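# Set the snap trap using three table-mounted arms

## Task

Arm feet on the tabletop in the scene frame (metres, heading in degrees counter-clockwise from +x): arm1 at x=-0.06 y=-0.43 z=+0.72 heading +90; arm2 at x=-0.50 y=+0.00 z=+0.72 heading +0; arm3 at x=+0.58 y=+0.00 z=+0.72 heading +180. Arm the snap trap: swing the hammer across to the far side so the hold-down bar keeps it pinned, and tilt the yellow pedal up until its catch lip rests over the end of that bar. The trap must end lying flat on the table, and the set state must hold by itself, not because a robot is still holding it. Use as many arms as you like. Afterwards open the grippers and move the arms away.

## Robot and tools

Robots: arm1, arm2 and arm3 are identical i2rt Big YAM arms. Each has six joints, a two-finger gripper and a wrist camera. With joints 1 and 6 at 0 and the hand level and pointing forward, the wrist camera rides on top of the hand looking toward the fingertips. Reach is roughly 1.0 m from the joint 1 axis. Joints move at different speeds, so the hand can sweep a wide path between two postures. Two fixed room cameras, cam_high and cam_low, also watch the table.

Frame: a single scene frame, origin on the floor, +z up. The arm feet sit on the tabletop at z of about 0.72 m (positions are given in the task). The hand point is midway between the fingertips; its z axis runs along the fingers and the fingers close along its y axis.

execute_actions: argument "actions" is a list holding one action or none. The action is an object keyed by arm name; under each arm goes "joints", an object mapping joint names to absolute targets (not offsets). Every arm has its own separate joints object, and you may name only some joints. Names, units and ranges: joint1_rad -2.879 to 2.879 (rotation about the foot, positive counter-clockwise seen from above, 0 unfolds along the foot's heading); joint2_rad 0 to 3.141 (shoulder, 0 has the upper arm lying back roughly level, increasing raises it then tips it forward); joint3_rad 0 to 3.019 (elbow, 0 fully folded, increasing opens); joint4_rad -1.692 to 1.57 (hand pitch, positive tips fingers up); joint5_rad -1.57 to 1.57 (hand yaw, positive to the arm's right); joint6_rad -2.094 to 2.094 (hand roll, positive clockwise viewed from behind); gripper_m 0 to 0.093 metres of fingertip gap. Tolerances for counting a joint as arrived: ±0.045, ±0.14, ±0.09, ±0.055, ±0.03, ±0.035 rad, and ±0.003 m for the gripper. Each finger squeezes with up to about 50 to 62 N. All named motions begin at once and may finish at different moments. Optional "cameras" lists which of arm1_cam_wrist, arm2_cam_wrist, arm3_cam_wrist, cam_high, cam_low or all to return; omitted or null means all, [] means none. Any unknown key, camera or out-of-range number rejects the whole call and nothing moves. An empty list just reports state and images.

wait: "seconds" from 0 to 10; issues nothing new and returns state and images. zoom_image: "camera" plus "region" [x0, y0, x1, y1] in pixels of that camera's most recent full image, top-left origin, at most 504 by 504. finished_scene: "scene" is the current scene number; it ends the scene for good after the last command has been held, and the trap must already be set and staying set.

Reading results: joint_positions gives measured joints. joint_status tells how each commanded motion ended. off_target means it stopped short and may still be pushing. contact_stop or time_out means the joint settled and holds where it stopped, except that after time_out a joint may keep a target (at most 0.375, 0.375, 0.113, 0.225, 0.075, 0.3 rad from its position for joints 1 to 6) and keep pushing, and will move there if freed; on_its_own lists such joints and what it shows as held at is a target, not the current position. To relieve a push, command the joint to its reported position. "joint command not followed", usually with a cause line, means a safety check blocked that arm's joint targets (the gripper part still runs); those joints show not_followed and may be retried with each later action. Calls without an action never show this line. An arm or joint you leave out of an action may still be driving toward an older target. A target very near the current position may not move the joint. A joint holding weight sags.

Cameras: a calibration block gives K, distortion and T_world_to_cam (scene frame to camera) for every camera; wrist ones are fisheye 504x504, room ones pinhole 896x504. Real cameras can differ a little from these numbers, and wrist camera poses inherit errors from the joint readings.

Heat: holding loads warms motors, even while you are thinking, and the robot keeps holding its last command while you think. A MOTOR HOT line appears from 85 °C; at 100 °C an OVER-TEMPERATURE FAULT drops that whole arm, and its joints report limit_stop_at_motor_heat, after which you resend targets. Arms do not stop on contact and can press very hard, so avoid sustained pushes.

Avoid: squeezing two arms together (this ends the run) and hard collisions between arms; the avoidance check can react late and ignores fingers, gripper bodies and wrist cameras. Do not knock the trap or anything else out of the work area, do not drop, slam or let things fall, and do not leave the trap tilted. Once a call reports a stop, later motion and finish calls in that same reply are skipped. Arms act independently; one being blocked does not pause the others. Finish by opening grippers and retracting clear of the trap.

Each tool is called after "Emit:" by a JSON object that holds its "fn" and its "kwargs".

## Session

Emit:
{"fn": "execute_actions", "kwargs": {"actions": []}}

Scene clock: 0.00 s.
Motor temperatures (°C, as the motors report them): arm1=[27 25 27 27 28 25] | arm2=[28 27 30 26 27 25] | arm3=[28 27 29 25 27 24]
arm1.joint_positions: joint1_rad=+0.001 joint2_rad=+0.454 joint3_rad=+1.479 joint4_rad=-1.526 joint5_rad=-0.001 joint6_rad=+0.012 gripper_m=+0.095
arm1.joint_status: not commanded
arm1.hand: x=-0.0490 y=-0.3049 z=+1.3467 quat_wxyz=(-0.361, +0.592, -0.624, -0.360) (m; scene frame)
arm2.joint_positions: joint1_rad=+0.010 joint2_rad=+0.437 joint3_rad=+1.449 joint4_rad=-1.521 joint5_rad=+0.000 joint6_rad=-0.007 gripper_m=+0.095
arm2.joint_status: not commanded
arm2.hand: x=-0.3716 y=+0.0075 z=+1.3304 quat_wxyz=(-0.503, +0.019, -0.864, -0.004) (m; scene frame)
arm3.joint_positions: joint1_rad=-0.010 joint2_rad=+0.436 joint3_rad=+1.467 joint4_rad=-1.532 joint5_rad=-0.016 joint6_rad=-0.003 gripper_m=+0.094
arm3.joint_status: not commanded
arm3.hand: x=+0.4609 y=+0.0072 z=+1.2946 quat_wxyz=(-0.010, -0.860, +0.002, +0.510) (m; scene frame)
pictures: arm1_cam_wrist, arm2_cam_wrist, arm3_cam_wrist, cam_high, cam_low
Images, in order (width x height): arm1_cam_wrist 504x504, arm2_cam_wrist 504x504, arm3_cam_wrist 504x504, cam_high 896x504, cam_low 896x504.

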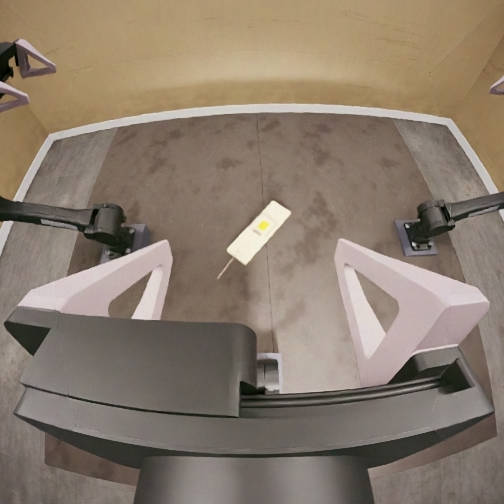

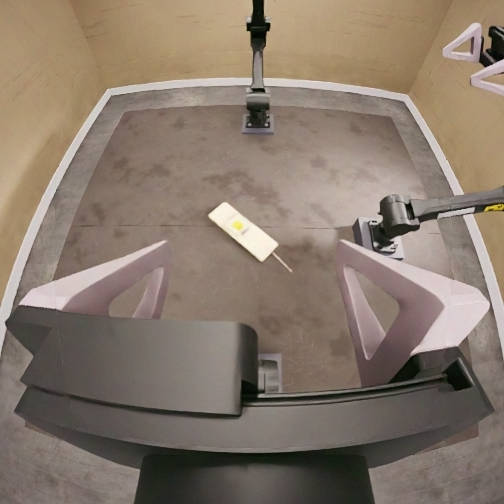

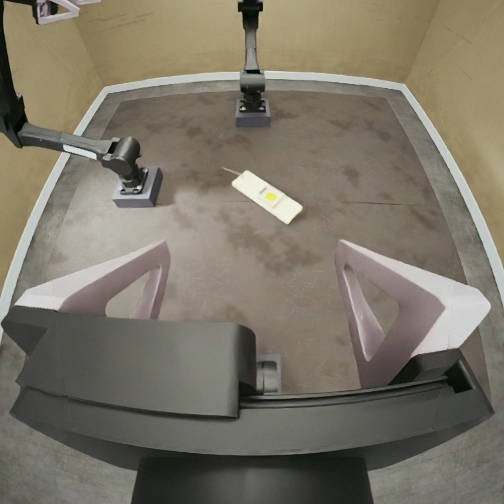

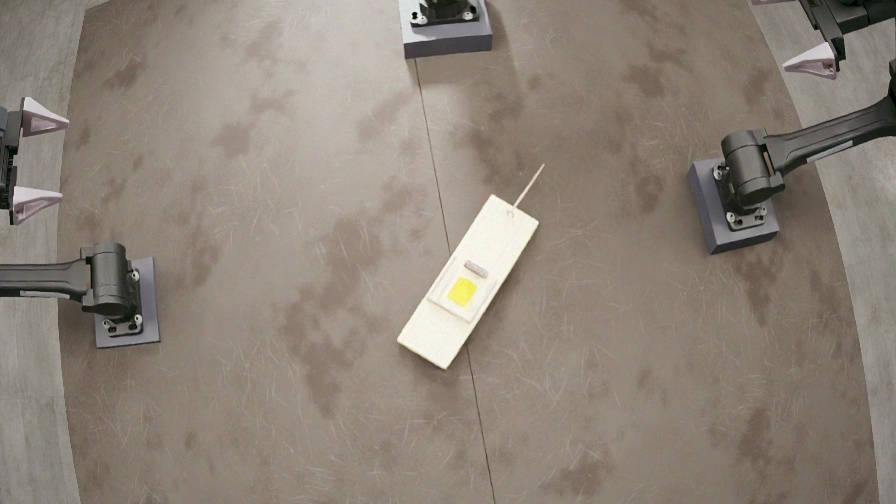

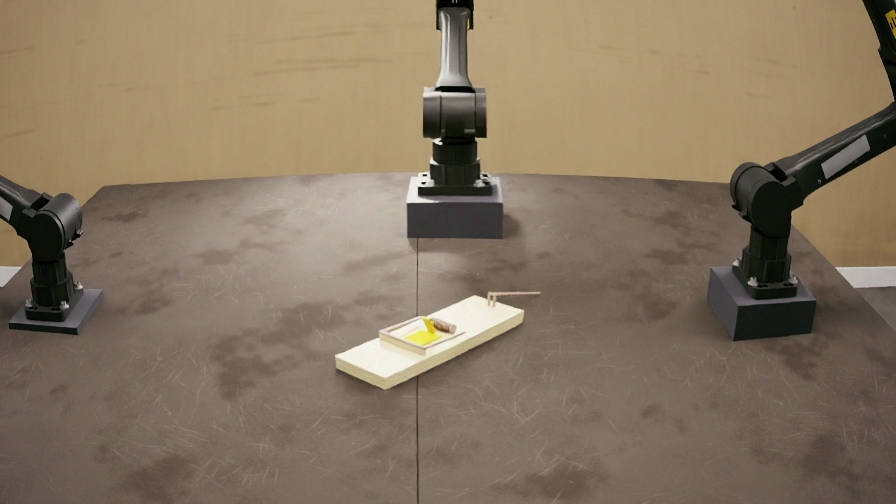

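Emit:
{"fn": "execute_actions", "kwargs": {"actions": [{"arm2":{"joints":{"joint1_rad":0.075,"joint2_rad":1.75,"joint3_rad":1.19,"joint4_rad":-0.965,"joint6_rad":-0.80}},"arm1":{"joints":{"joint1_rad":-0.21,"joint2_rad":0.9,"joint3_rad":0.05,"joint4_rad":0.3,"joint6_rad":1.57,"gripper_m":0.014}},"arm3":{"joints":{"joint2_rad":1.0,"joint3_rad":0.35,"joint4_rad":0.0,"gripper_m":0.0}}}]}}

Scene clock: 23.33 s.
Motor temperatures (°C, as the motors report them): arm1=[27 25 29 27 28 25] | arm2=[28 27 32 26 27 25] | arm3=[28 27 30 25 27 24]
arm1.joint_positions: joint1_rad=-0.206 joint2_rad=+0.907 joint3_rad=+0.053 joint4_rad=+0.279 joint5_rad=-0.001 joint6_rad=+1.561 gripper_m=+0.014
arm1.joint_status: all done
arm1.hand: x=+0.0129 y=-0.1394 z=+0.8290 quat_wxyz=(-0.055, -0.105, -0.873, -0.473) (m; scene frame)
arm2.joint_positions: joint1_rad=+0.069 joint2_rad=+1.741 joint3_rad=+1.184 joint4_rad=-0.973 joint5_rad=+0.000 joint6_rad=-0.785 gripper_m=+0.095
arm2.joint_status: all done
arm2.hand: x=-0.0148 y=+0.0440 z=+0.8162 quat_wxyz=(-0.014, +0.424, -0.905, +0.009) (m; scene frame)
arm3.joint_positions: joint1_rad=-0.010 joint2_rad=+1.007 joint3_rad=+0.346 joint4_rad=-0.020 joint5_rad=-0.016 joint6_rad=-0.003 gripper_m=+0.001
arm3.joint_status: all done
arm3.hand: x=+0.2107 y=+0.0026 z=+0.8305 quat_wxyz=(-0.011, -0.903, +0.002, +0.430) (m; scene frame)
pictures: arm1_cam_wrist, arm2_cam_wrist, arm3_cam_wrist, cam_high, cam_low
camera_calibration (this result's frames):
arm1_cam_wrist: T_world_to_cam=[[-0.139482, -0.537173, -0.831859, 0.619138], [-0.900682, -0.280262, 0.332001, -0.297788], [-0.41148, 0.795549, -0.444731, 0.610707], [0, 0, 0, 1]] pos_world=[0.0694399, -0.236722, 0.885502]
arm2_cam_wrist: T_world_to_cam=[[0.757558, -0.652318, 0.0242399, 0.0192984], [-0.549565, -0.617309, 0.562946, -0.43143], [-0.352256, -0.439786, -0.826138, 0.814908], [0, 0, 0, 1]] pos_world=[0.035338, 0.104648, 0.915631]
arm3_cam_wrist: T_world_to_cam=[[0.00209404, 0.999911, -0.0131848, 0.00690647], [0.965583, -0.00545102, -0.260039, 0.021525], [-0.260088, -0.0121865, -0.965508, 0.980047], [0, 0, 0, 1]] pos_world=[0.2341, 0.00515483, 0.951932]
Images, in order (width x height): arm1_cam_wrist 504x504, arm2_cam_wrist 504x504, arm3_cam_wrist 504x504, cam_high 896x504, cam_low 896x504.

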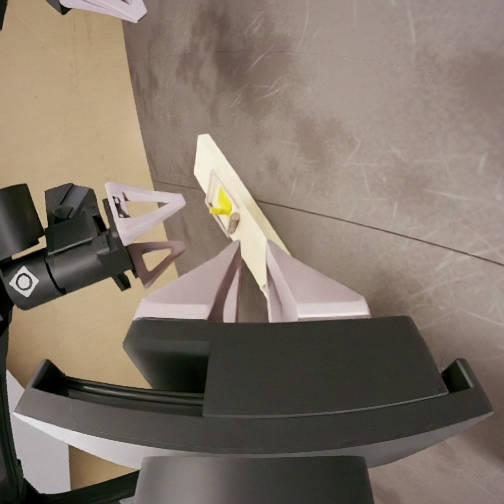

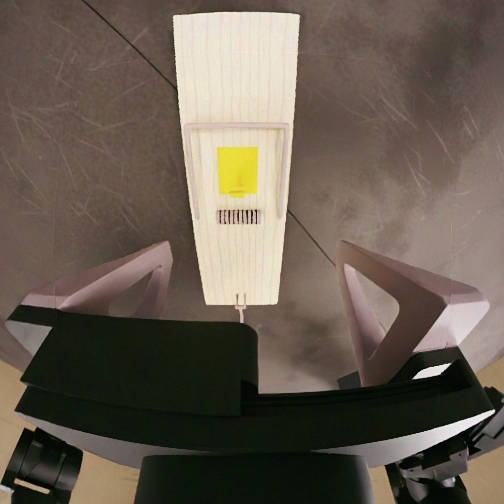

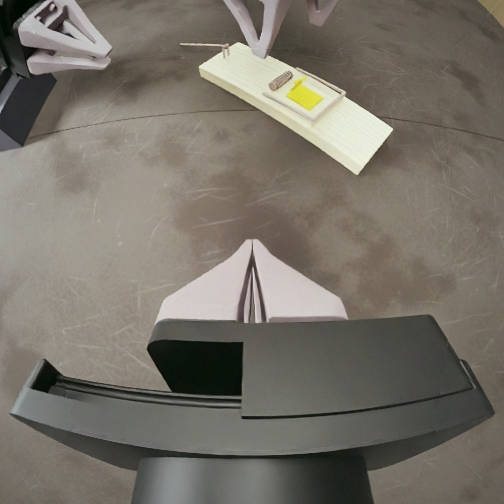

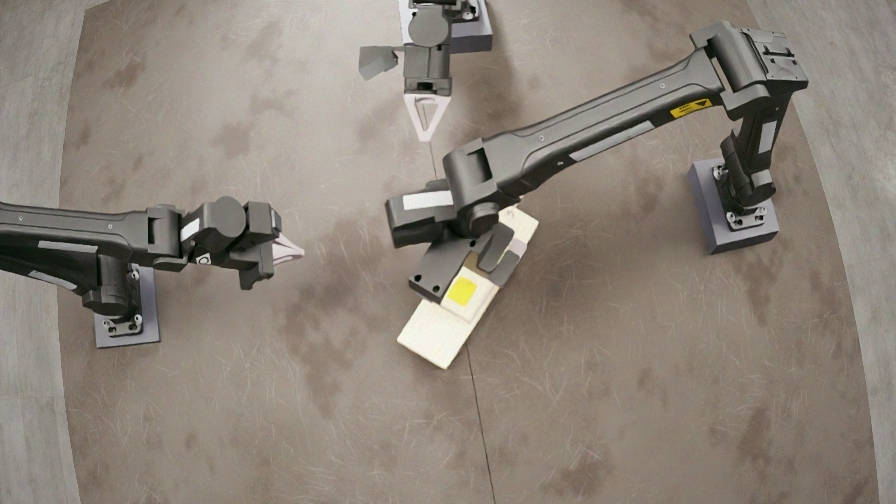

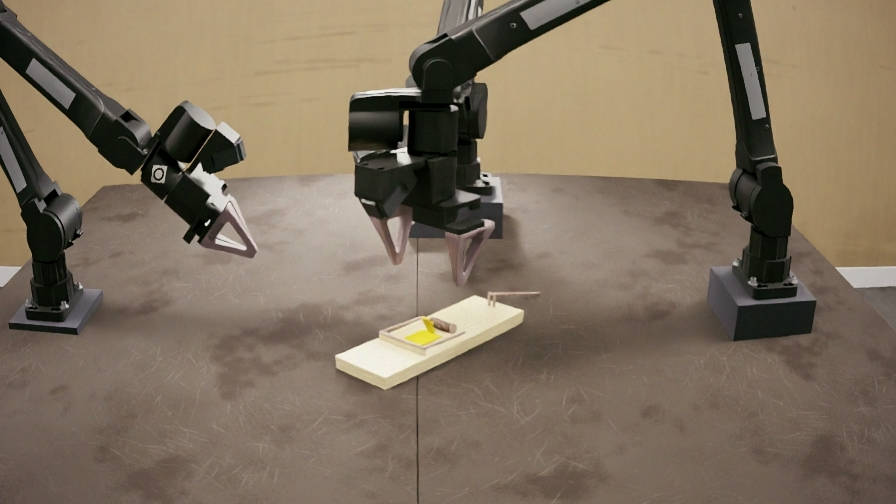

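Emit:
{"fn": "execute_actions", "kwargs": {"actions": [{"arm2":{"joints":{"joint1_rad":0.09,"joint2_rad":1.817,"joint3_rad":1.16,"joint4_rad":-0.905}}}], "cameras": ["arm2_cam_wrist"]}}

Scene clock: 33.47 s.
Motor temperatures (°C, as the motors report them): arm1=[27 25 29 27 28 25] | arm2=[28 28 32 26 27 25] | arm3=[28 27 30 25 27 24]
arm1.joint_positions: joint1_rad=-0.206 joint2_rad=+0.907 joint3_rad=+0.053 joint4_rad=+0.279 joint5_rad=-0.001 joint6_rad=+1.562 gripper_m=+0.014
arm1.joint_status: not commanded
arm1.hand: x=+0.0129 y=-0.1394 z=+0.8290 quat_wxyz=(-0.055, -0.105, -0.873, -0.473) (m; scene frame)
arm2.joint_positions: joint1_rad=+0.083 joint2_rad=+1.801 joint3_rad=+1.156 joint4_rad=-0.915 joint5_rad=+0.000 joint6_rad=-0.786 gripper_m=+0.095
arm2.joint_status: all done
arm2.hand: x=-0.0201 y=+0.0500 z=+0.7799 quat_wxyz=(-0.001, +0.431, -0.903, +0.004) (m; scene frame)
arm3.joint_positions: joint1_rad=-0.010 joint2_rad=+1.007 joint3_rad=+0.346 joint4_rad=-0.020 joint5_rad=-0.016 joint6_rad=-0.003 gripper_m=+0.001
arm3.joint_status: not commanded
arm3.hand: x=+0.2107 y=+0.0026 z=+0.8305 quat_wxyz=(-0.011, -0.903, +0.002, +0.430) (m; scene frame)
pictures: arm2_cam_wrist
camera_calibration (this result's frames):
arm2_cam_wrist: T_world_to_cam=[[0.766977, -0.641663, 0.00394311, 0.0435491], [-0.524376, -0.623219, 0.580196, -0.422922], [-0.369833, -0.447065, -0.814467, 0.776609], [0, 0, 0, 1]] pos_world=[0.0320442, 0.111565, 0.877728]
Images, in order (width x height): arm2_cam_wrist 504x504.

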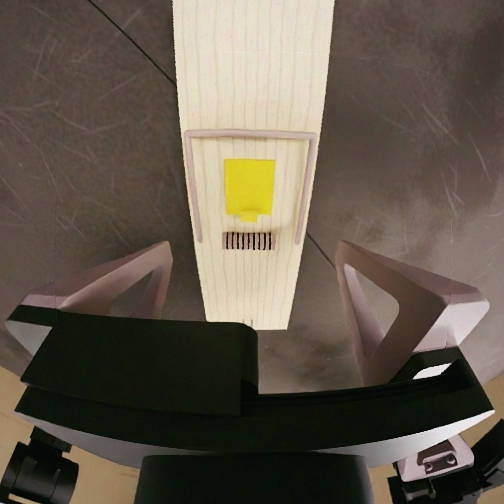

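Emit:
{"fn": "execute_actions", "kwargs": {"actions": [{"arm2":{"joints":{"joint2_rad":1.885,"joint3_rad":1.133,"joint4_rad":-0.82}}}], "cameras": ["arm2_cam_wrist","cam_low"]}}

Scene clock: 39.60 s.
Motor temperatures (°C, as the motors report them): arm1=[27 25 29 27 28 25] | arm2=[28 28 32 26 27 25] | arm3=[28 27 31 25 27 24]
arm1.joint_positions: joint1_rad=-0.206 joint2_rad=+0.907 joint3_rad=+0.053 joint4_rad=+0.279 joint5_rad=-0.001 joint6_rad=+1.562 gripper_m=+0.014
arm1.joint_status: not commanded
arm1.hand: x=+0.0129 y=-0.1394 z=+0.8290 quat_wxyz=(-0.055, -0.105, -0.873, -0.473) (m; scene frame)
arm2.joint_positions: joint1_rad=+0.083 joint2_rad=+1.870 joint3_rad=+1.130 joint4_rad=-0.830 joint5_rad=+0.000 joint6_rad=-0.786 gripper_m=+0.095
arm2.joint_status: all done
arm2.hand: x=-0.0224 y=+0.0495 z=+0.7404 quat_wxyz=(+0.004, +0.431, -0.903, +0.002) (m; scene frame)
arm3.joint_positions: joint1_rad=-0.010 joint2_rad=+1.007 joint3_rad=+0.346 joint4_rad=-0.020 joint5_rad=-0.016 joint6_rad=-0.003 gripper_m=+0.001
arm3.joint_status: not commanded
arm3.hand: x=+0.2107 y=+0.0026 z=+0.8305 quat_wxyz=(-0.011, -0.903, +0.002, +0.430) (m; scene frame)
pictures: arm2_cam_wrist, cam_low
camera_calibration (this result's frames):
arm2_cam_wrist: T_world_to_cam=[[0.766933, -0.641717, -0.00375419, 0.0508598], [-0.518001, -0.622509, 0.58665, -0.40619], [-0.3788, -0.447976, -0.809832, 0.739766], [0, 0, 0, 1]] pos_world=[0.0308103, 0.111178, 0.837569]
Images, in order (width x height): arm2_cam_wrist 504x504, cam_low 896x504.

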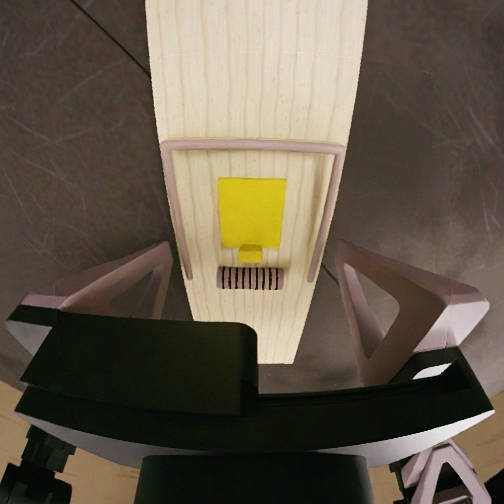

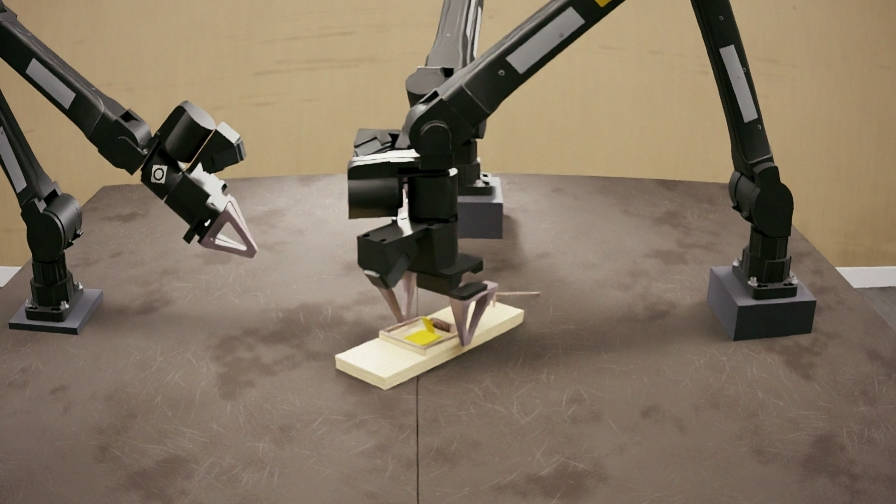

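Emit:
{"fn": "execute_actions", "kwargs": {"actions": [{"arm2":{"joints":{"gripper_m":0.05}}}], "cameras": []}}

Emit:
{"fn": "execute_actions", "kwargs": {"actions": [{"arm2":{"joints":{"joint1_rad":-0.045,"joint6_rad":0.21,"joint2_rad":1.86}}}], "cameras": ["cam_high","cam_low"]}}

Scene clock: 50.57 s.
Motor temperatures (°C, as the motors report them): arm1=[27 25 29 27 28 25] | arm2=[28 28 32 26 27 25] | arm3=[28 27 31 25 27 24]
arm1.joint_positions: joint1_rad=-0.206 joint2_rad=+0.907 joint3_rad=+0.053 joint4_rad=+0.279 joint5_rad=-0.001 joint6_rad=+1.562 gripper_m=+0.014
arm1.joint_status: not commanded
arm1.hand: x=+0.0129 y=-0.1394 z=+0.8290 quat_wxyz=(-0.055, -0.105, -0.873, -0.473) (m; scene frame)
arm2.joint_positions: joint1_rad=+0.083 joint2_rad=+1.870 joint3_rad=+1.130 joint4_rad=-0.829 joint5_rad=+0.000 joint6_rad=-0.786 gripper_m=+0.077
arm2.joint_status: gripper_m off_target (ended at +0.077, target +0.050)
arm2.hand: x=-0.0222 y=+0.0495 z=+0.7404 quat_wxyz=(+0.004, +0.431, -0.902, +0.002) (m; scene frame)
arm3.joint_positions: joint1_rad=-0.010 joint2_rad=+1.007 joint3_rad=+0.346 joint4_rad=-0.020 joint5_rad=-0.016 joint6_rad=-0.003 gripper_m=+0.001
arm3.joint_status: not commanded
arm3.hand: x=+0.2107 y=+0.0026 z=+0.8305 quat_wxyz=(-0.011, -0.903, +0.002, +0.430) (m; scene frame)
pictures: none
No camera images: the call's "cameras" was empty. Leave "cameras" out to get every camera's image.

Scene clock: 52.43 s.
Motor temperatures (°C, as the motors report them): arm1=[27 25 29 27 28 25] | arm2=[28 28 32 26 27 25] | arm3=[28 27 31 25 27 24]
arm1.joint_positions: joint1_rad=-0.206 joint2_rad=+0.907 joint3_rad=+0.053 joint4_rad=+0.279 joint5_rad=-0.001 joint6_rad=+1.562 gripper_m=+0.014
arm1.joint_status: not commanded
arm1.hand: x=+0.0129 y=-0.1394 z=+0.8290 quat_wxyz=(-0.055, -0.105, -0.873, -0.473) (m; scene frame)
arm2.joint_positions: joint1_rad=-0.052 joint2_rad=+1.870 joint3_rad=+1.130 joint4_rad=-0.829 joint5_rad=-0.001 joint6_rad=+0.188 gripper_m=+0.077
arm2.joint_status: all done
arm2.hand: x=-0.0198 y=-0.0149 z=+0.7408 quat_wxyz=(+0.002, -0.108, -0.994, +0.004) (m; scene frame)
arm3.joint_positions: joint1_rad=-0.010 joint2_rad=+1.007 joint3_rad=+0.346 joint4_rad=-0.020 joint5_rad=-0.016 joint6_rad=-0.003 gripper_m=+0.001
arm3.joint_status: not commanded
arm3.hand: x=+0.2107 y=+0.0026 z=+0.8305 quat_wxyz=(-0.011, -0.903, +0.002, +0.430) (m; scene frame)
pictures: cam_high, cam_low
Images, in order (width x height): cam_high 896x504, cam_low 896x504.

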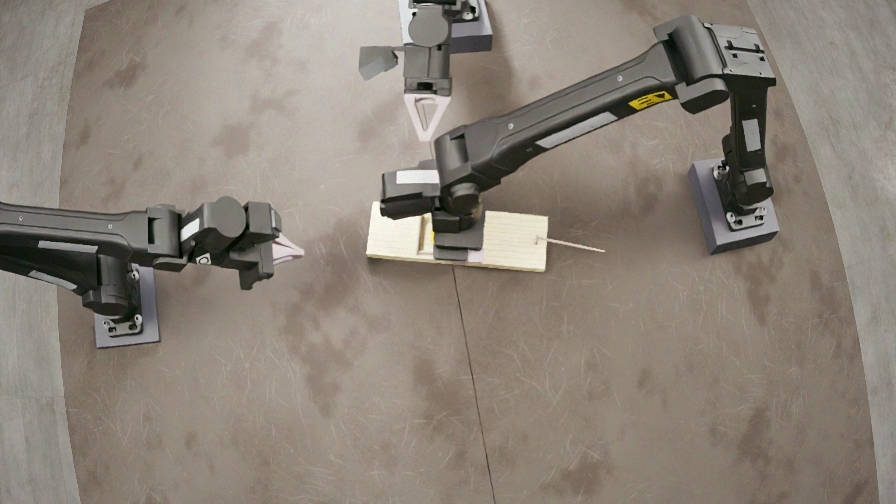

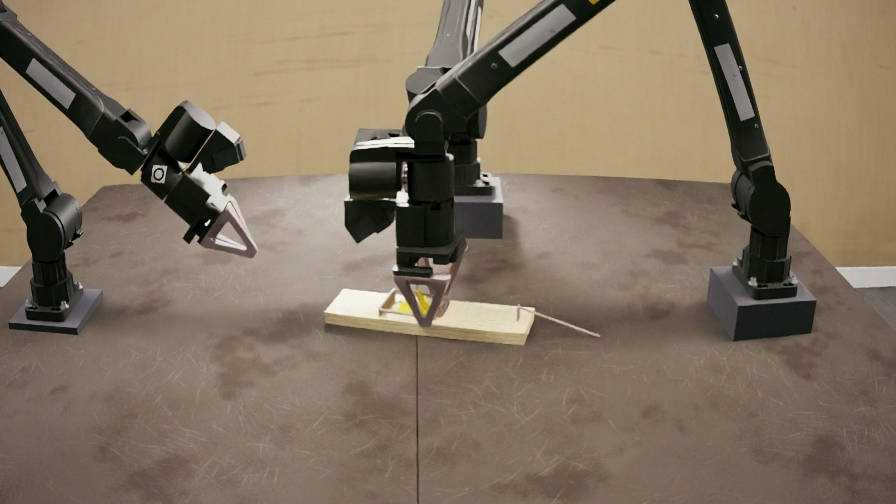

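Emit:
{"fn": "execute_actions", "kwargs": {"actions": [{"arm2":{"joints":{"joint2_rad":1.92,"joint3_rad":1.25,"joint4_rad":-0.875}}}], "cameras": ["cam_high"]}}

Scene clock: 60.07 s.
Motor temperatures (°C, as the motors report them): arm1=[27 25 29 27 28 25] | arm2=[28 29 32 26 27 25] | arm3=[28 27 31 25 27 24]
arm1.joint_positions: joint1_rad=-0.206 joint2_rad=+0.907 joint3_rad=+0.053 joint4_rad=+0.279 joint5_rad=-0.001 joint6_rad=+1.562 gripper_m=+0.014
arm1.joint_status: not commanded
arm1.hand: x=+0.0129 y=-0.1394 z=+0.8290 quat_wxyz=(-0.055, -0.105, -0.873, -0.473) (m; scene frame)
arm2.joint_positions: joint1_rad=-0.052 joint2_rad=+1.907 joint3_rad=+1.215 joint4_rad=-0.866 joint5_rad=-0.001 joint6_rad=+0.195 gripper_m=+0.077
arm2.joint_status: all done
arm2.hand: x=+0.0078 y=-0.0156 z=+0.7481 quat_wxyz=(-0.003, -0.112, -0.994, +0.003) (m; scene frame)
arm3.joint_positions: joint1_rad=-0.010 joint2_rad=+1.007 joint3_rad=+0.346 joint4_rad=-0.020 joint5_rad=-0.016 joint6_rad=-0.003 gripper_m=+0.001
arm3.joint_status: not commanded
arm3.hand: x=+0.2107 y=+0.0026 z=+0.8305 quat_wxyz=(-0.011, -0.903, +0.002, +0.430) (m; scene frame)
pictures: cam_high
Images, in order (width x height): cam_high 896x504.

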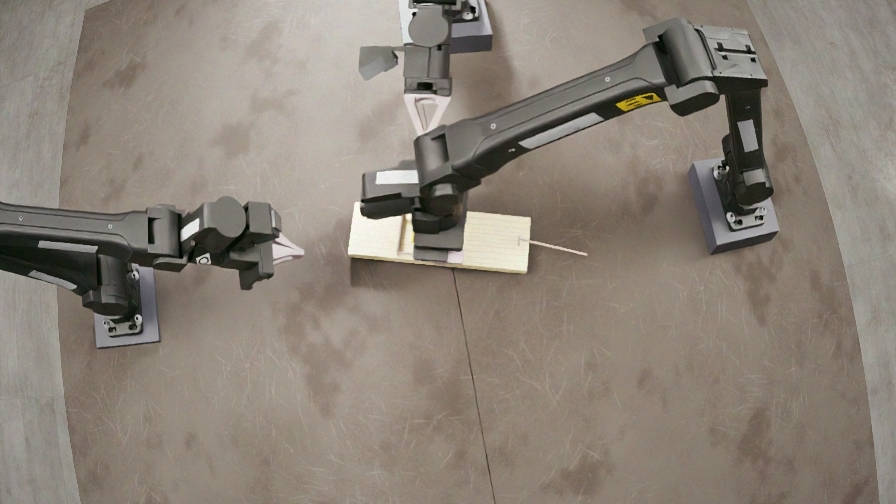

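Emit:
{"fn": "execute_actions", "kwargs": {"actions": [{"arm2":{"joints":{"joint2_rad":1.937}}}], "cameras": []}}

Emit:
{"fn": "execute_actions", "kwargs": {"actions": [{"arm2":{"joints":{"gripper_m":0.093}}}], "cameras": []}}

Emit:
{"fn": "execute_actions", "kwargs": {"actions": [{"arm2":{"joints":{"joint2_rad":1.6,"joint3_rad":1.1}}}], "cameras": []}}

Emit:
{"fn": "execute_actions", "kwargs": {"actions": [{"arm2":{"joints":{"joint1_rad":0.07,"joint2_rad":1.40,"joint3_rad":0.41,"joint4_rad":0.30,"joint5_rad":0.172,"joint6_rad":0.14}},"arm3":{"joints":{"joint1_rad":0.08,"joint2_rad":1.48,"joint3_rad":0.565,"joint4_rad":0.245}}}]}}

Scene clock: 71.77 s.
Motor temperatures (°C, as the motors report them): arm1=[27 25 29 28 28 25] | arm2=[28 29 33 26 27 25] | arm3=[28 27 31 25 27 24]
arm1.joint_positions: joint1_rad=-0.206 joint2_rad=+0.907 joint3_rad=+0.053 joint4_rad=+0.279 joint5_rad=-0.001 joint6_rad=+1.562 gripper_m=+0.014
arm1.joint_status: not commanded
arm1.hand: x=+0.0129 y=-0.1394 z=+0.8290 quat_wxyz=(-0.055, -0.105, -0.873, -0.473) (m; scene frame)
arm2.joint_positions: joint1_rad=-0.052 joint2_rad=+1.919 joint3_rad=+1.215 joint4_rad=-0.866 joint5_rad=-0.001 joint6_rad=+0.196 gripper_m=+0.077
arm2.joint_status: all done
arm2.hand: x=+0.0057 y=-0.0156 z=+0.7420 quat_wxyz=(+0.003, -0.112, -0.994, +0.004) (m; scene frame)
arm3.joint_positions: joint1_rad=-0.010 joint2_rad=+1.007 joint3_rad=+0.346 joint4_rad=-0.020 joint5_rad=-0.016 joint6_rad=-0.003 gripper_m=+0.001
arm3.joint_status: not commanded
arm3.hand: x=+0.2107 y=+0.0026 z=+0.8305 quat_wxyz=(-0.011, -0.903, +0.002, +0.430) (m; scene frame)
pictures: none
No camera images: the call's "cameras" was empty. Leave "cameras" out to get every camera's image.

Scene clock: 72.33 s.
Motor temperatures (°C, as the motors report them): arm1=[27 25 29 28 28 25] | arm2=[28 29 33 26 27 25] | arm3=[28 27 31 25 27 24]
arm1.joint_positions: joint1_rad=-0.206 joint2_rad=+0.907 joint3_rad=+0.053 joint4_rad=+0.279 joint5_rad=-0.001 joint6_rad=+1.562 gripper_m=+0.014
arm1.joint_status: not commanded
arm1.hand: x=+0.0129 y=-0.1394 z=+0.8290 quat_wxyz=(-0.055, -0.105, -0.873, -0.473) (m; scene frame)
arm2.joint_positions: joint1_rad=-0.052 joint2_rad=+1.919 joint3_rad=+1.217 joint4_rad=-0.866 joint5_rad=-0.001 joint6_rad=+0.196 gripper_m=+0.093
arm2.joint_status: all done
arm2.hand: x=+0.0065 y=-0.0156 z=+0.7424 quat_wxyz=(+0.002, -0.112, -0.994, +0.004) (m; scene frame)
arm3.joint_positions: joint1_rad=-0.010 joint2_rad=+1.007 joint3_rad=+0.346 joint4_rad=-0.020 joint5_rad=-0.016 joint6_rad=-0.003 gripper_m=+0.001
arm3.joint_status: not commanded
arm3.hand: x=+0.2107 y=+0.0026 z=+0.8305 quat_wxyz=(-0.011, -0.903, +0.002, +0.430) (m; scene frame)
pictures: none
No camera images: the call's "cameras" was empty. Leave "cameras" out to get every camera's image.

Scene clock: 73.50 s.
Motor temperatures (°C, as the motors report them): arm1=[27 25 29 28 28 25] | arm2=[28 29 33 26 27 25] | arm3=[28 27 31 25 27 24]
arm1.joint_positions: joint1_rad=-0.206 joint2_rad=+0.907 joint3_rad=+0.053 joint4_rad=+0.279 joint5_rad=-0.001 joint6_rad=+1.562 gripper_m=+0.014
arm1.joint_status: not commanded
arm1.hand: x=+0.0129 y=-0.1394 z=+0.8290 quat_wxyz=(-0.055, -0.105, -0.873, -0.473) (m; scene frame)
arm2.joint_positions: joint1_rad=-0.052 joint2_rad=+1.576 joint3_rad=+1.089 joint4_rad=-0.872 joint5_rad=-0.001 joint6_rad=+0.196 gripper_m=+0.093
arm2.joint_status: all done
arm2.hand: x=-0.0189 y=-0.0140 z=+0.8616 quat_wxyz=(-0.102, -0.111, -0.988, -0.005) (m; scene frame)
arm3.joint_positions: joint1_rad=-0.010 joint2_rad=+1.007 joint3_rad=+0.346 joint4_rad=-0.020 joint5_rad=-0.016 joint6_rad=-0.003 gripper_m=+0.001
arm3.joint_status: not commanded
arm3.hand: x=+0.2107 y=+0.0026 z=+0.8305 quat_wxyz=(-0.011, -0.903, +0.002, +0.430) (m; scene frame)
pictures: none
No camera images: the call's "cameras" was empty. Leave "cameras" out to get every camera's image.

Scene clock: 75.13 s.
Motor temperatures (°C, as the motors report them): arm1=[27 25 29 28 28 25] | arm2=[28 29 33 26 27 25] | arm3=[28 27 31 25 27 24]
arm1.joint_positions: joint1_rad=-0.206 joint2_rad=+0.907 joint3_rad=+0.053 joint4_rad=+0.279 joint5_rad=-0.001 joint6_rad=+1.562 gripper_m=+0.014
arm1.joint_status: not commanded
arm1.hand: x=+0.0129 y=-0.1394 z=+0.8290 quat_wxyz=(-0.055, -0.105, -0.873, -0.473) (m; scene frame)
arm2.joint_positions: joint1_rad=+0.079 joint2_rad=+1.391 joint3_rad=+0.406 joint4_rad=+0.285 joint5_rad=+0.168 joint6_rad=+0.155 gripper_m=+0.093
arm2.joint_status: all done
arm2.hand: x=-0.0803 y=+0.0135 z=+0.8126 quat_wxyz=(-0.424, -0.058, -0.903, +0.025) (m; scene frame)
arm3.joint_positions: joint1_rad=+0.071 joint2_rad=+1.493 joint3_rad=+0.546 joint4_rad=+0.230 joint5_rad=-0.016 joint6_rad=-0.003 gripper_m=+0.001
arm3.joint_status: all done
arm3.hand: x=+0.1130 y=-0.0354 z=+0.7752 quat_wxyz=(-0.028, -0.909, -0.035, +0.414) (m; scene frame)
pictures: arm1_cam_wrist, arm2_cam_wrist, arm3_cam_wrist, cam_high, cam_low
camera_calibration (this result's frames):
arm1_cam_wrist: T_world_to_cam=[[-0.140223, -0.536991, -0.831852, 0.619167], [-0.900592, -0.279936, 0.332519, -0.298174], [-0.411425, 0.795787, -0.444357, 0.610429], [0, 0, 0, 1]] pos_world=[0.0694345, -0.236754, 0.885452]
arm2_cam_wrist: T_world_to_cam=[[-0.133876, -0.990832, -0.0181615, 0.0165354], [-0.957061, 0.134024, -0.257043, 0.139159], [0.25712, -0.0170301, -0.966229, 0.932497], [0, 0, 0, 1]] pos_world=[-0.104366, 0.0136136, 0.937076]
arm3_cam_wrist: T_world_to_cam=[[-0.0795165, 0.996744, -0.0133709, 0.053716], [0.971089, 0.0744272, -0.226819, 0.0777122], [-0.225085, -0.0310202, -0.973845, 0.902679], [0, 0, 0, 1]] pos_world=[0.131985, -0.0313237, 0.897414]
Images, in order (width x height): arm1_cam_wrist 504x504, arm2_cam_wrist 504x504, arm3_cam_wrist 504x504, cam_high 896x504, cam_low 896x504.

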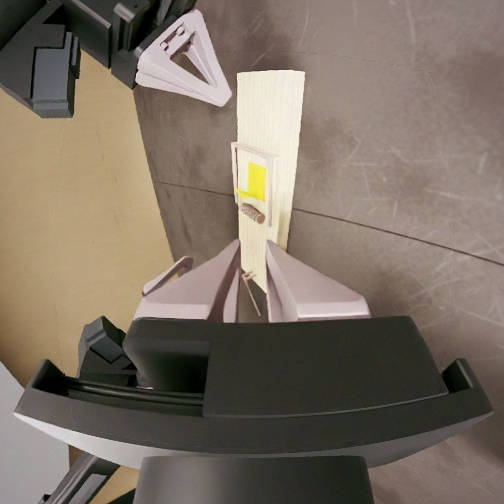

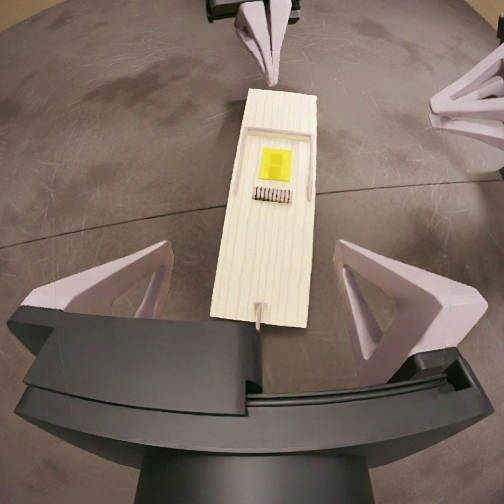

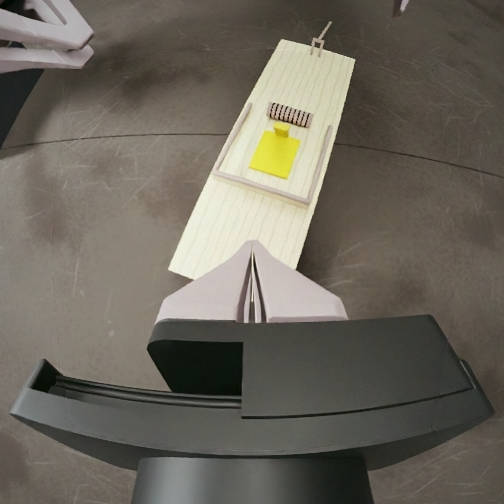

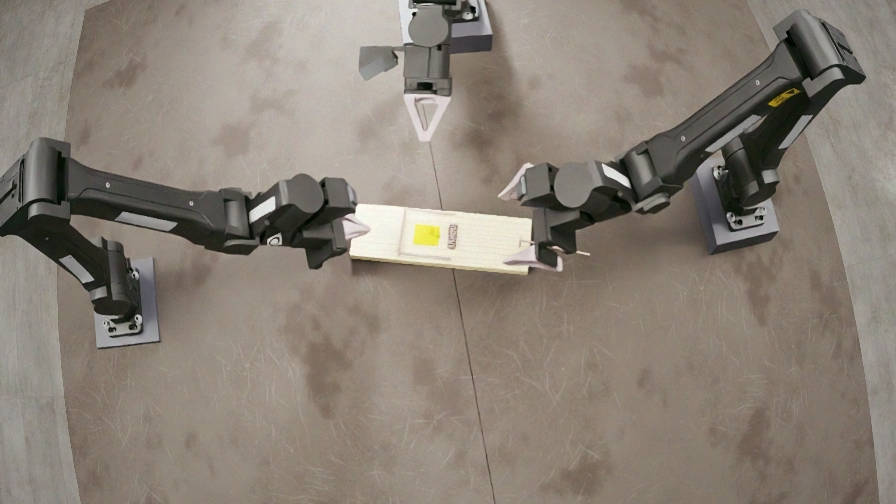

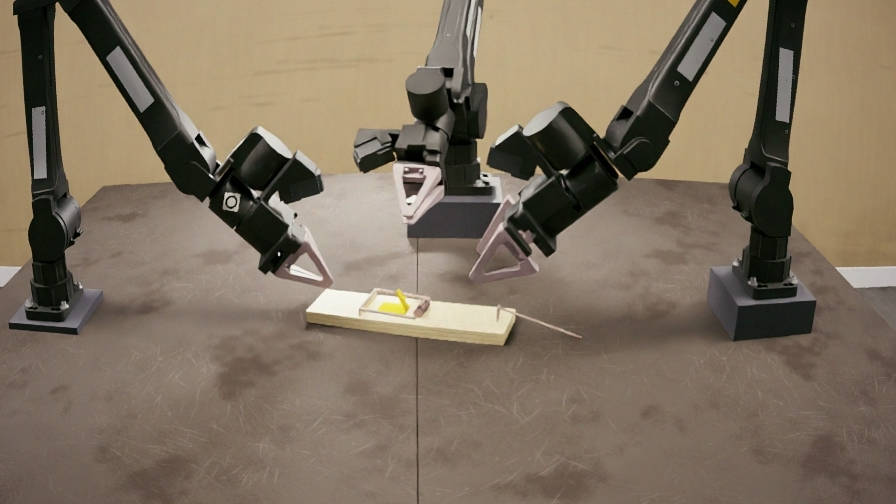

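Emit:
{"fn": "execute_actions", "kwargs": {"actions": []}}

Scene clock: 112.20 s.
Motor temperatures (°C, as the motors report them): arm1=[27 25 29 28 28 25] | arm2=[28 28 32 26 27 25] | arm3=[28 28 31 25 27 24]
arm1.joint_positions: joint1_rad=-0.206 joint2_rad=+0.907 joint3_rad=+0.053 joint4_rad=+0.279 joint5_rad=-0.001 joint6_rad=+1.562 gripper_m=+0.014
arm1.joint_status: not commanded
arm1.hand: x=+0.0129 y=-0.1394 z=+0.8290 quat_wxyz=(-0.055, -0.105, -0.873, -0.473) (m; scene frame)
arm2.joint_positions: joint1_rad=+0.079 joint2_rad=+1.391 joint3_rad=+0.406 joint4_rad=+0.285 joint5_rad=+0.168 joint6_rad=+0.155 gripper_m=+0.093
arm2.joint_status: all done
arm2.hand: x=-0.0803 y=+0.0135 z=+0.8126 quat_wxyz=(-0.424, -0.058, -0.903, +0.025) (m; scene frame)
arm3.joint_positions: joint1_rad=+0.071 joint2_rad=+1.493 joint3_rad=+0.546 joint4_rad=+0.230 joint5_rad=-0.016 joint6_rad=-0.003 gripper_m=+0.001
arm3.joint_status: all done
arm3.hand: x=+0.1130 y=-0.0354 z=+0.7752 quat_wxyz=(-0.028, -0.909, -0.035, +0.414) (m; scene frame)
pictures: arm1_cam_wrist, arm2_cam_wrist, arm3_cam_wrist, cam_high, cam_low
camera_calibration (this result's frames):
arm1_cam_wrist: T_world_to_cam=[[-0.140223, -0.536991, -0.831852, 0.619167], [-0.900592, -0.279936, 0.332519, -0.298174], [-0.411425, 0.795787, -0.444357, 0.610429], [0, 0, 0, 1]] pos_world=[0.0694345, -0.236754, 0.885452]
arm2_cam_wrist: T_world_to_cam=[[-0.133876, -0.990832, -0.0181615, 0.0165354], [-0.957061, 0.134024, -0.257043, 0.139159], [0.25712, -0.0170301, -0.966229, 0.932497], [0, 0, 0, 1]] pos_world=[-0.104366, 0.0136136, 0.937076]
arm3_cam_wrist: T_world_to_cam=[[-0.0795165, 0.996744, -0.0133709, 0.053716], [0.971089, 0.0744272, -0.226819, 0.0777122], [-0.225085, -0.0310202, -0.973845, 0.902679], [0, 0, 0, 1]] pos_world=[0.131985, -0.0313237, 0.897414]
Images, in order (width x height): arm1_cam_wrist 504x504, arm2_cam_wrist 504x504, arm3_cam_wrist 504x504, cam_high 896x504, cam_low 896x504.

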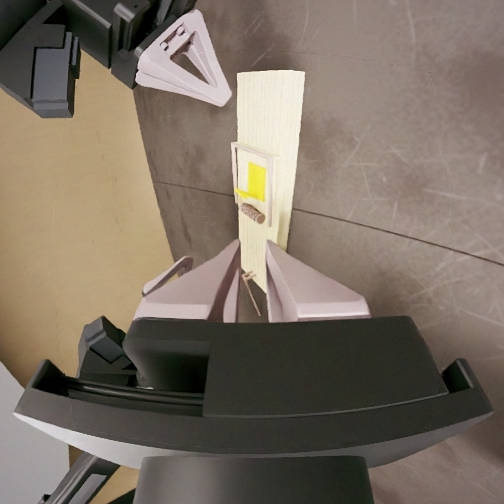

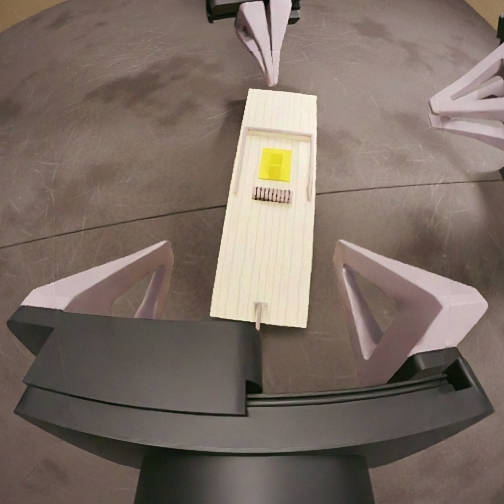

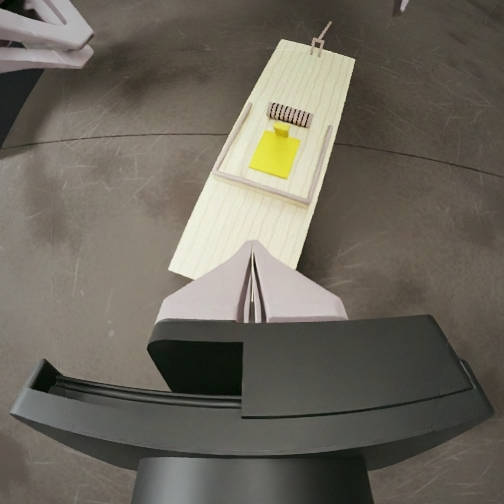

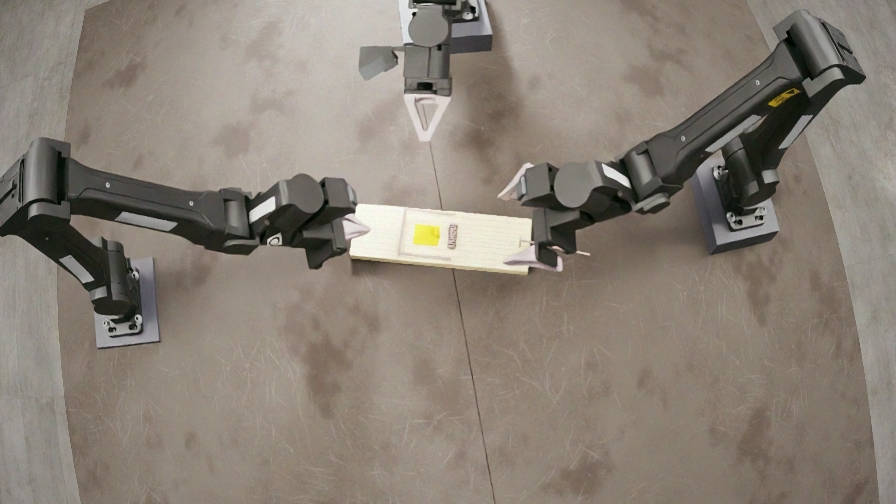

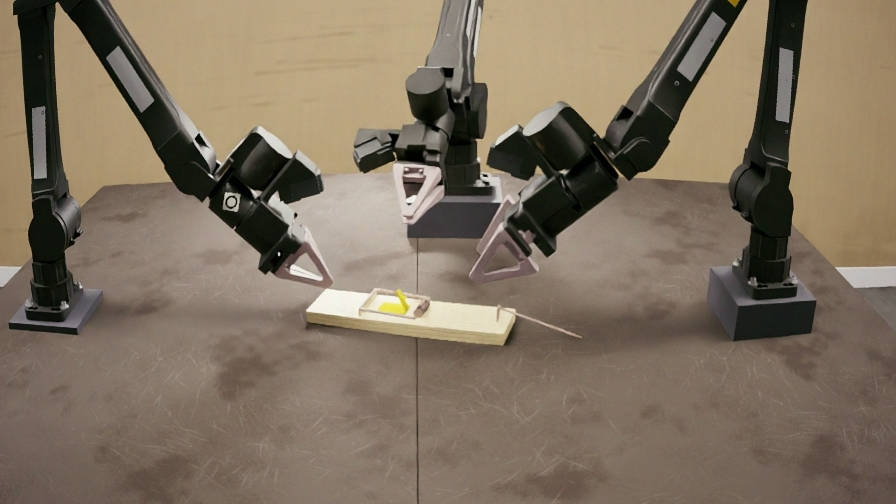

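Emit:
{"fn": "execute_actions", "kwargs": {"actions": [{"arm2":{"joints":{"joint1_rad":0.055,"joint2_rad":1.71,"joint3_rad":0.395,"joint4_rad":0.6,"joint5_rad":0.172,"joint6_rad":0.16}},"arm3":{"joints":{"joint2_rad":1.59,"joint3_rad":0.59}},"arm1":{"joints":{"joint2_rad":1.35,"joint3_rad":0.149,"joint4_rad":0.8}}}], "cameras": ["arm2_cam_wrist"]}}

Emit:
{"fn": "execute_actions", "kwargs": {"actions": [{"arm2":{"joints":{"gripper_m":0.05}},"arm1":{"joints":{"joint2_rad":1.74,"joint4_rad":1.07}}}], "cameras": []}}

Emit:
{"fn": "execute_actions", "kwargs": {"actions": [{"arm3":{"joints":{"joint2_rad":1.63}},"arm1":{"joints":{"joint2_rad":1.82,"joint3_rad":0.205,"joint4_rad":1.102}}}]}}

Scene clock: 125.83 s.
Motor temperatures (°C, as the motors report them): arm1=[27 25 29 28 28 25] | arm2=[28 28 32 26 27 25] | arm3=[28 28 31 25 27 24]
arm1.joint_positions: joint1_rad=-0.206 joint2_rad=+1.346 joint3_rad=+0.117 joint4_rad=+0.778 joint5_rad=-0.001 joint6_rad=+1.562 gripper_m=+0.014
arm1.joint_status: all done
arm1.hand: x=+0.0257 y=-0.0875 z=+0.8275 quat_wxyz=(-0.062, -0.102, -0.842, -0.526) (m; scene frame)
arm2.joint_positions: joint1_rad=+0.063 joint2_rad=+1.700 joint3_rad=+0.395 joint4_rad=+0.585 joint5_rad=+0.168 joint6_rad=+0.155 gripper_m=+0.093
arm2.joint_status: all done
arm2.hand: x=-0.0779 y=+0.0063 z=+0.7403 quat_wxyz=(-0.415, -0.065, -0.907, +0.030) (m; scene frame)
arm3.joint_positions: joint1_rad=+0.071 joint2_rad=+1.571 joint3_rad=+0.566 joint4_rad=+0.245 joint5_rad=-0.016 joint6_rad=-0.003 gripper_m=+0.001
arm3.joint_status: all done
arm3.hand: x=+0.1085 y=-0.0361 z=+0.7511 quat_wxyz=(-0.028, -0.918, -0.035, +0.394) (m; scene frame)
pictures: arm2_cam_wrist
camera_calibration (this result's frames):
arm2_cam_wrist: T_world_to_cam=[[-0.15085, -0.988472, -0.0129249, 0.00317214], [-0.959806, 0.149581, -0.237482, 0.10908], [0.236678, -0.0234189, -0.971306, 0.864139], [0, 0, 0, 1]] pos_world=[-0.0993487, 0.00705652, 0.865288]
Images, in order (width x height): arm2_cam_wrist 504x504.

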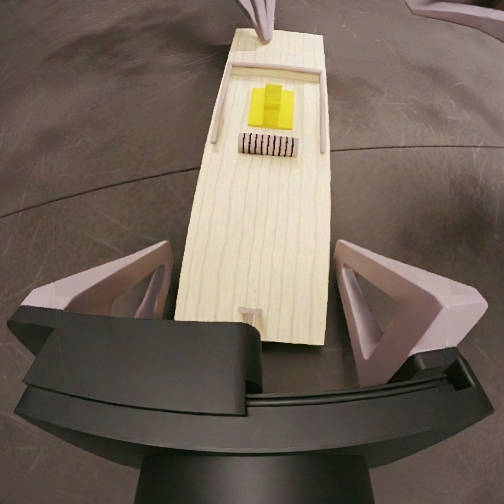

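Scene clock: 127.00 s.
Motor temperatures (°C, as the motors report them): arm1=[27 25 29 28 28 25] | arm2=[28 28 32 26 27 25] | arm3=[28 28 31 25 27 24]
arm1.joint_positions: joint1_rad=-0.206 joint2_rad=+1.736 joint3_rad=+0.132 joint4_rad=+1.048 joint5_rad=-0.001 joint6_rad=+1.562 gripper_m=+0.014
arm1.joint_status: all done
arm1.hand: x=+0.0237 y=-0.0927 z=+0.7613 quat_wxyz=(-0.056, -0.105, -0.868, -0.482) (m; scene frame)
arm2.joint_positions: joint1_rad=+0.062 joint2_rad=+1.700 joint3_rad=+0.395 joint4_rad=+0.585 joint5_rad=+0.171 joint6_rad=+0.155 gripper_m=+0.079
arm2.joint_status: gripper_m off_target (ended at +0.079, target +0.050)
arm2.hand: x=-0.0779 y=+0.0057 z=+0.7404 quat_wxyz=(-0.415, -0.066, -0.907, +0.032) (m; scene frame)
arm3.joint_positions: joint1_rad=+0.071 joint2_rad=+1.571 joint3_rad=+0.566 joint4_rad=+0.245 joint5_rad=-0.016 joint6_rad=-0.003 gripper_m=+0.001
arm3.joint_status: not commanded
arm3.hand: x=+0.1085 y=-0.0361 z=+0.7511 quat_wxyz=(-0.028, -0.918, -0.035, +0.394) (m; scene frame)
pictures: none
No camera images: the call's "cameras" was empty. Leave "cameras" out to get every camera's image.

Scene clock: 127.80 s.
Motor temperatures (°C, as the motors report them): arm1=[27 25 29 28 28 25] | arm2=[28 28 32 26 27 25] | arm3=[28 28 31 25 27 24]
arm1.joint_positions: joint1_rad=-0.206 joint2_rad=+1.815 joint3_rad=+0.201 joint4_rad=+1.082 joint5_rad=-0.001 joint6_rad=+1.562 gripper_m=+0.014
arm1.joint_status: all done
arm1.hand: x=+0.0302 y=-0.0661 z=+0.7550 quat_wxyz=(-0.057, -0.104, -0.862, -0.492) (m; scene frame)
arm2.joint_positions: joint1_rad=+0.062 joint2_rad=+1.700 joint3_rad=+0.395 joint4_rad=+0.585 joint5_rad=+0.171 joint6_rad=+0.155 gripper_m=+0.079
arm2.joint_status: not commanded
arm2.hand: x=-0.0779 y=+0.0057 z=+0.7404 quat_wxyz=(-0.415, -0.066, -0.907, +0.032) (m; scene frame)
arm3.joint_positions: joint1_rad=+0.071 joint2_rad=+1.589 joint3_rad=+0.581 joint4_rad=+0.254 joint5_rad=-0.016 joint6_rad=-0.003 gripper_m=+0.001
arm3.joint_status: all done
arm3.hand: x=+0.1017 y=-0.0366 z=+0.7502 quat_wxyz=(-0.028, -0.917, -0.035, +0.397) (m; scene frame)
pictures: arm1_cam_wrist, arm2_cam_wrist, arm3_cam_wrist, cam_high, cam_low
camera_calibration (this result's frames):
arm1_cam_wrist: T_world_to_cam=[[-0.13201, -0.501227, -0.855187, 0.61919], [-0.904051, -0.292945, 0.311248, -0.222125], [-0.406529, 0.81422, -0.414463, 0.504863], [0, 0, 0, 1]] pos_world=[0.0861676, -0.165785, 0.807907]
arm2_cam_wrist: T_world_to_cam=[[-0.152915, -0.988173, -0.0114461, 0.00136815], [-0.959458, 0.151227, -0.237847, 0.109448], [0.236765, -0.0253884, -0.971235, 0.864141], [0, 0, 0, 1]] pos_world=[-0.0993789, 0.00673972, 0.865332]
arm3_cam_wrist: T_world_to_cam=[[-0.0795671, 0.996736, -0.0136493, 0.0538821], [0.978679, 0.07551, -0.191012, 0.0554901], [-0.189358, -0.0285565, -0.981493, 0.877902], [0, 0, 0, 1]] pos_world=[0.116218, -0.0328265, 0.872989]
Images, in order (width x height): arm1_cam_wrist 504x504, arm2_cam_wrist 504x504, arm3_cam_wrist 504x504, cam_high 896x504, cam_low 896x504.

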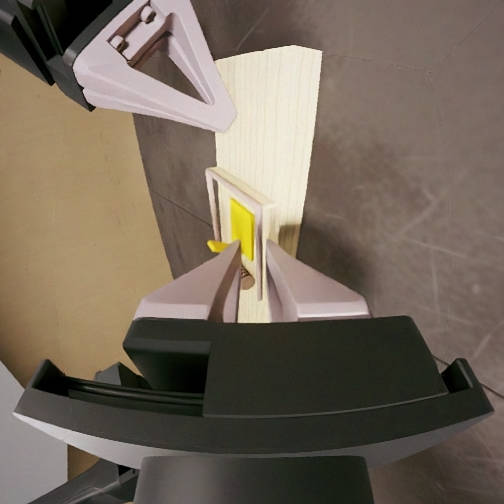

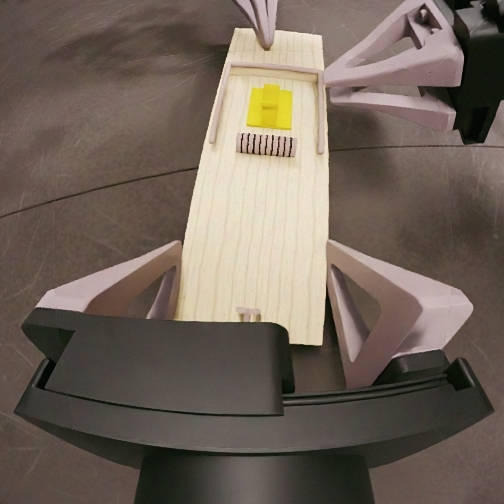

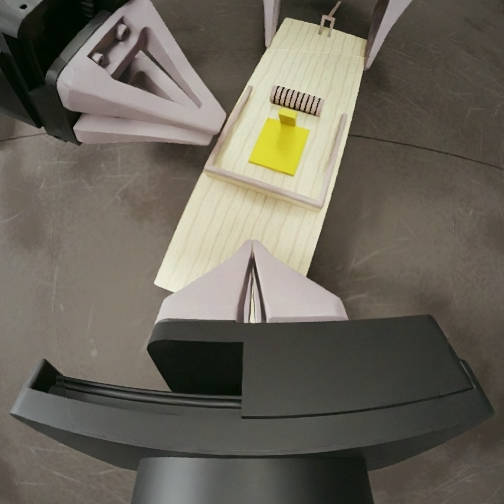

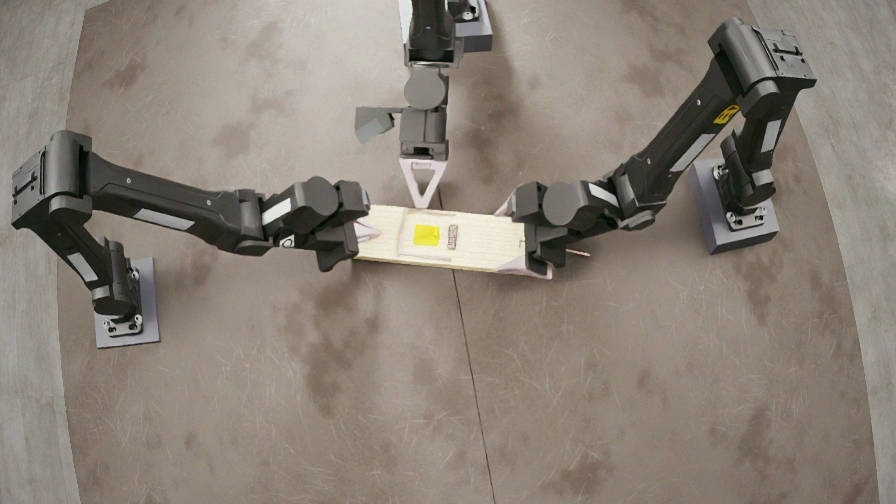

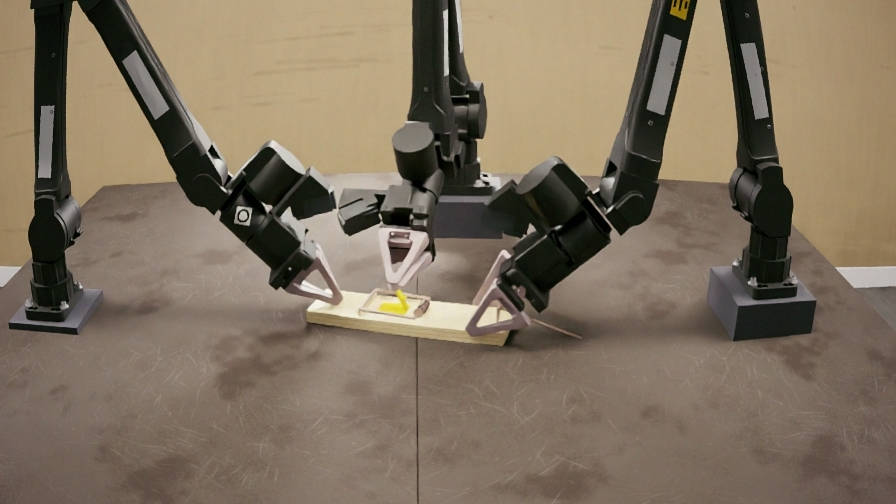

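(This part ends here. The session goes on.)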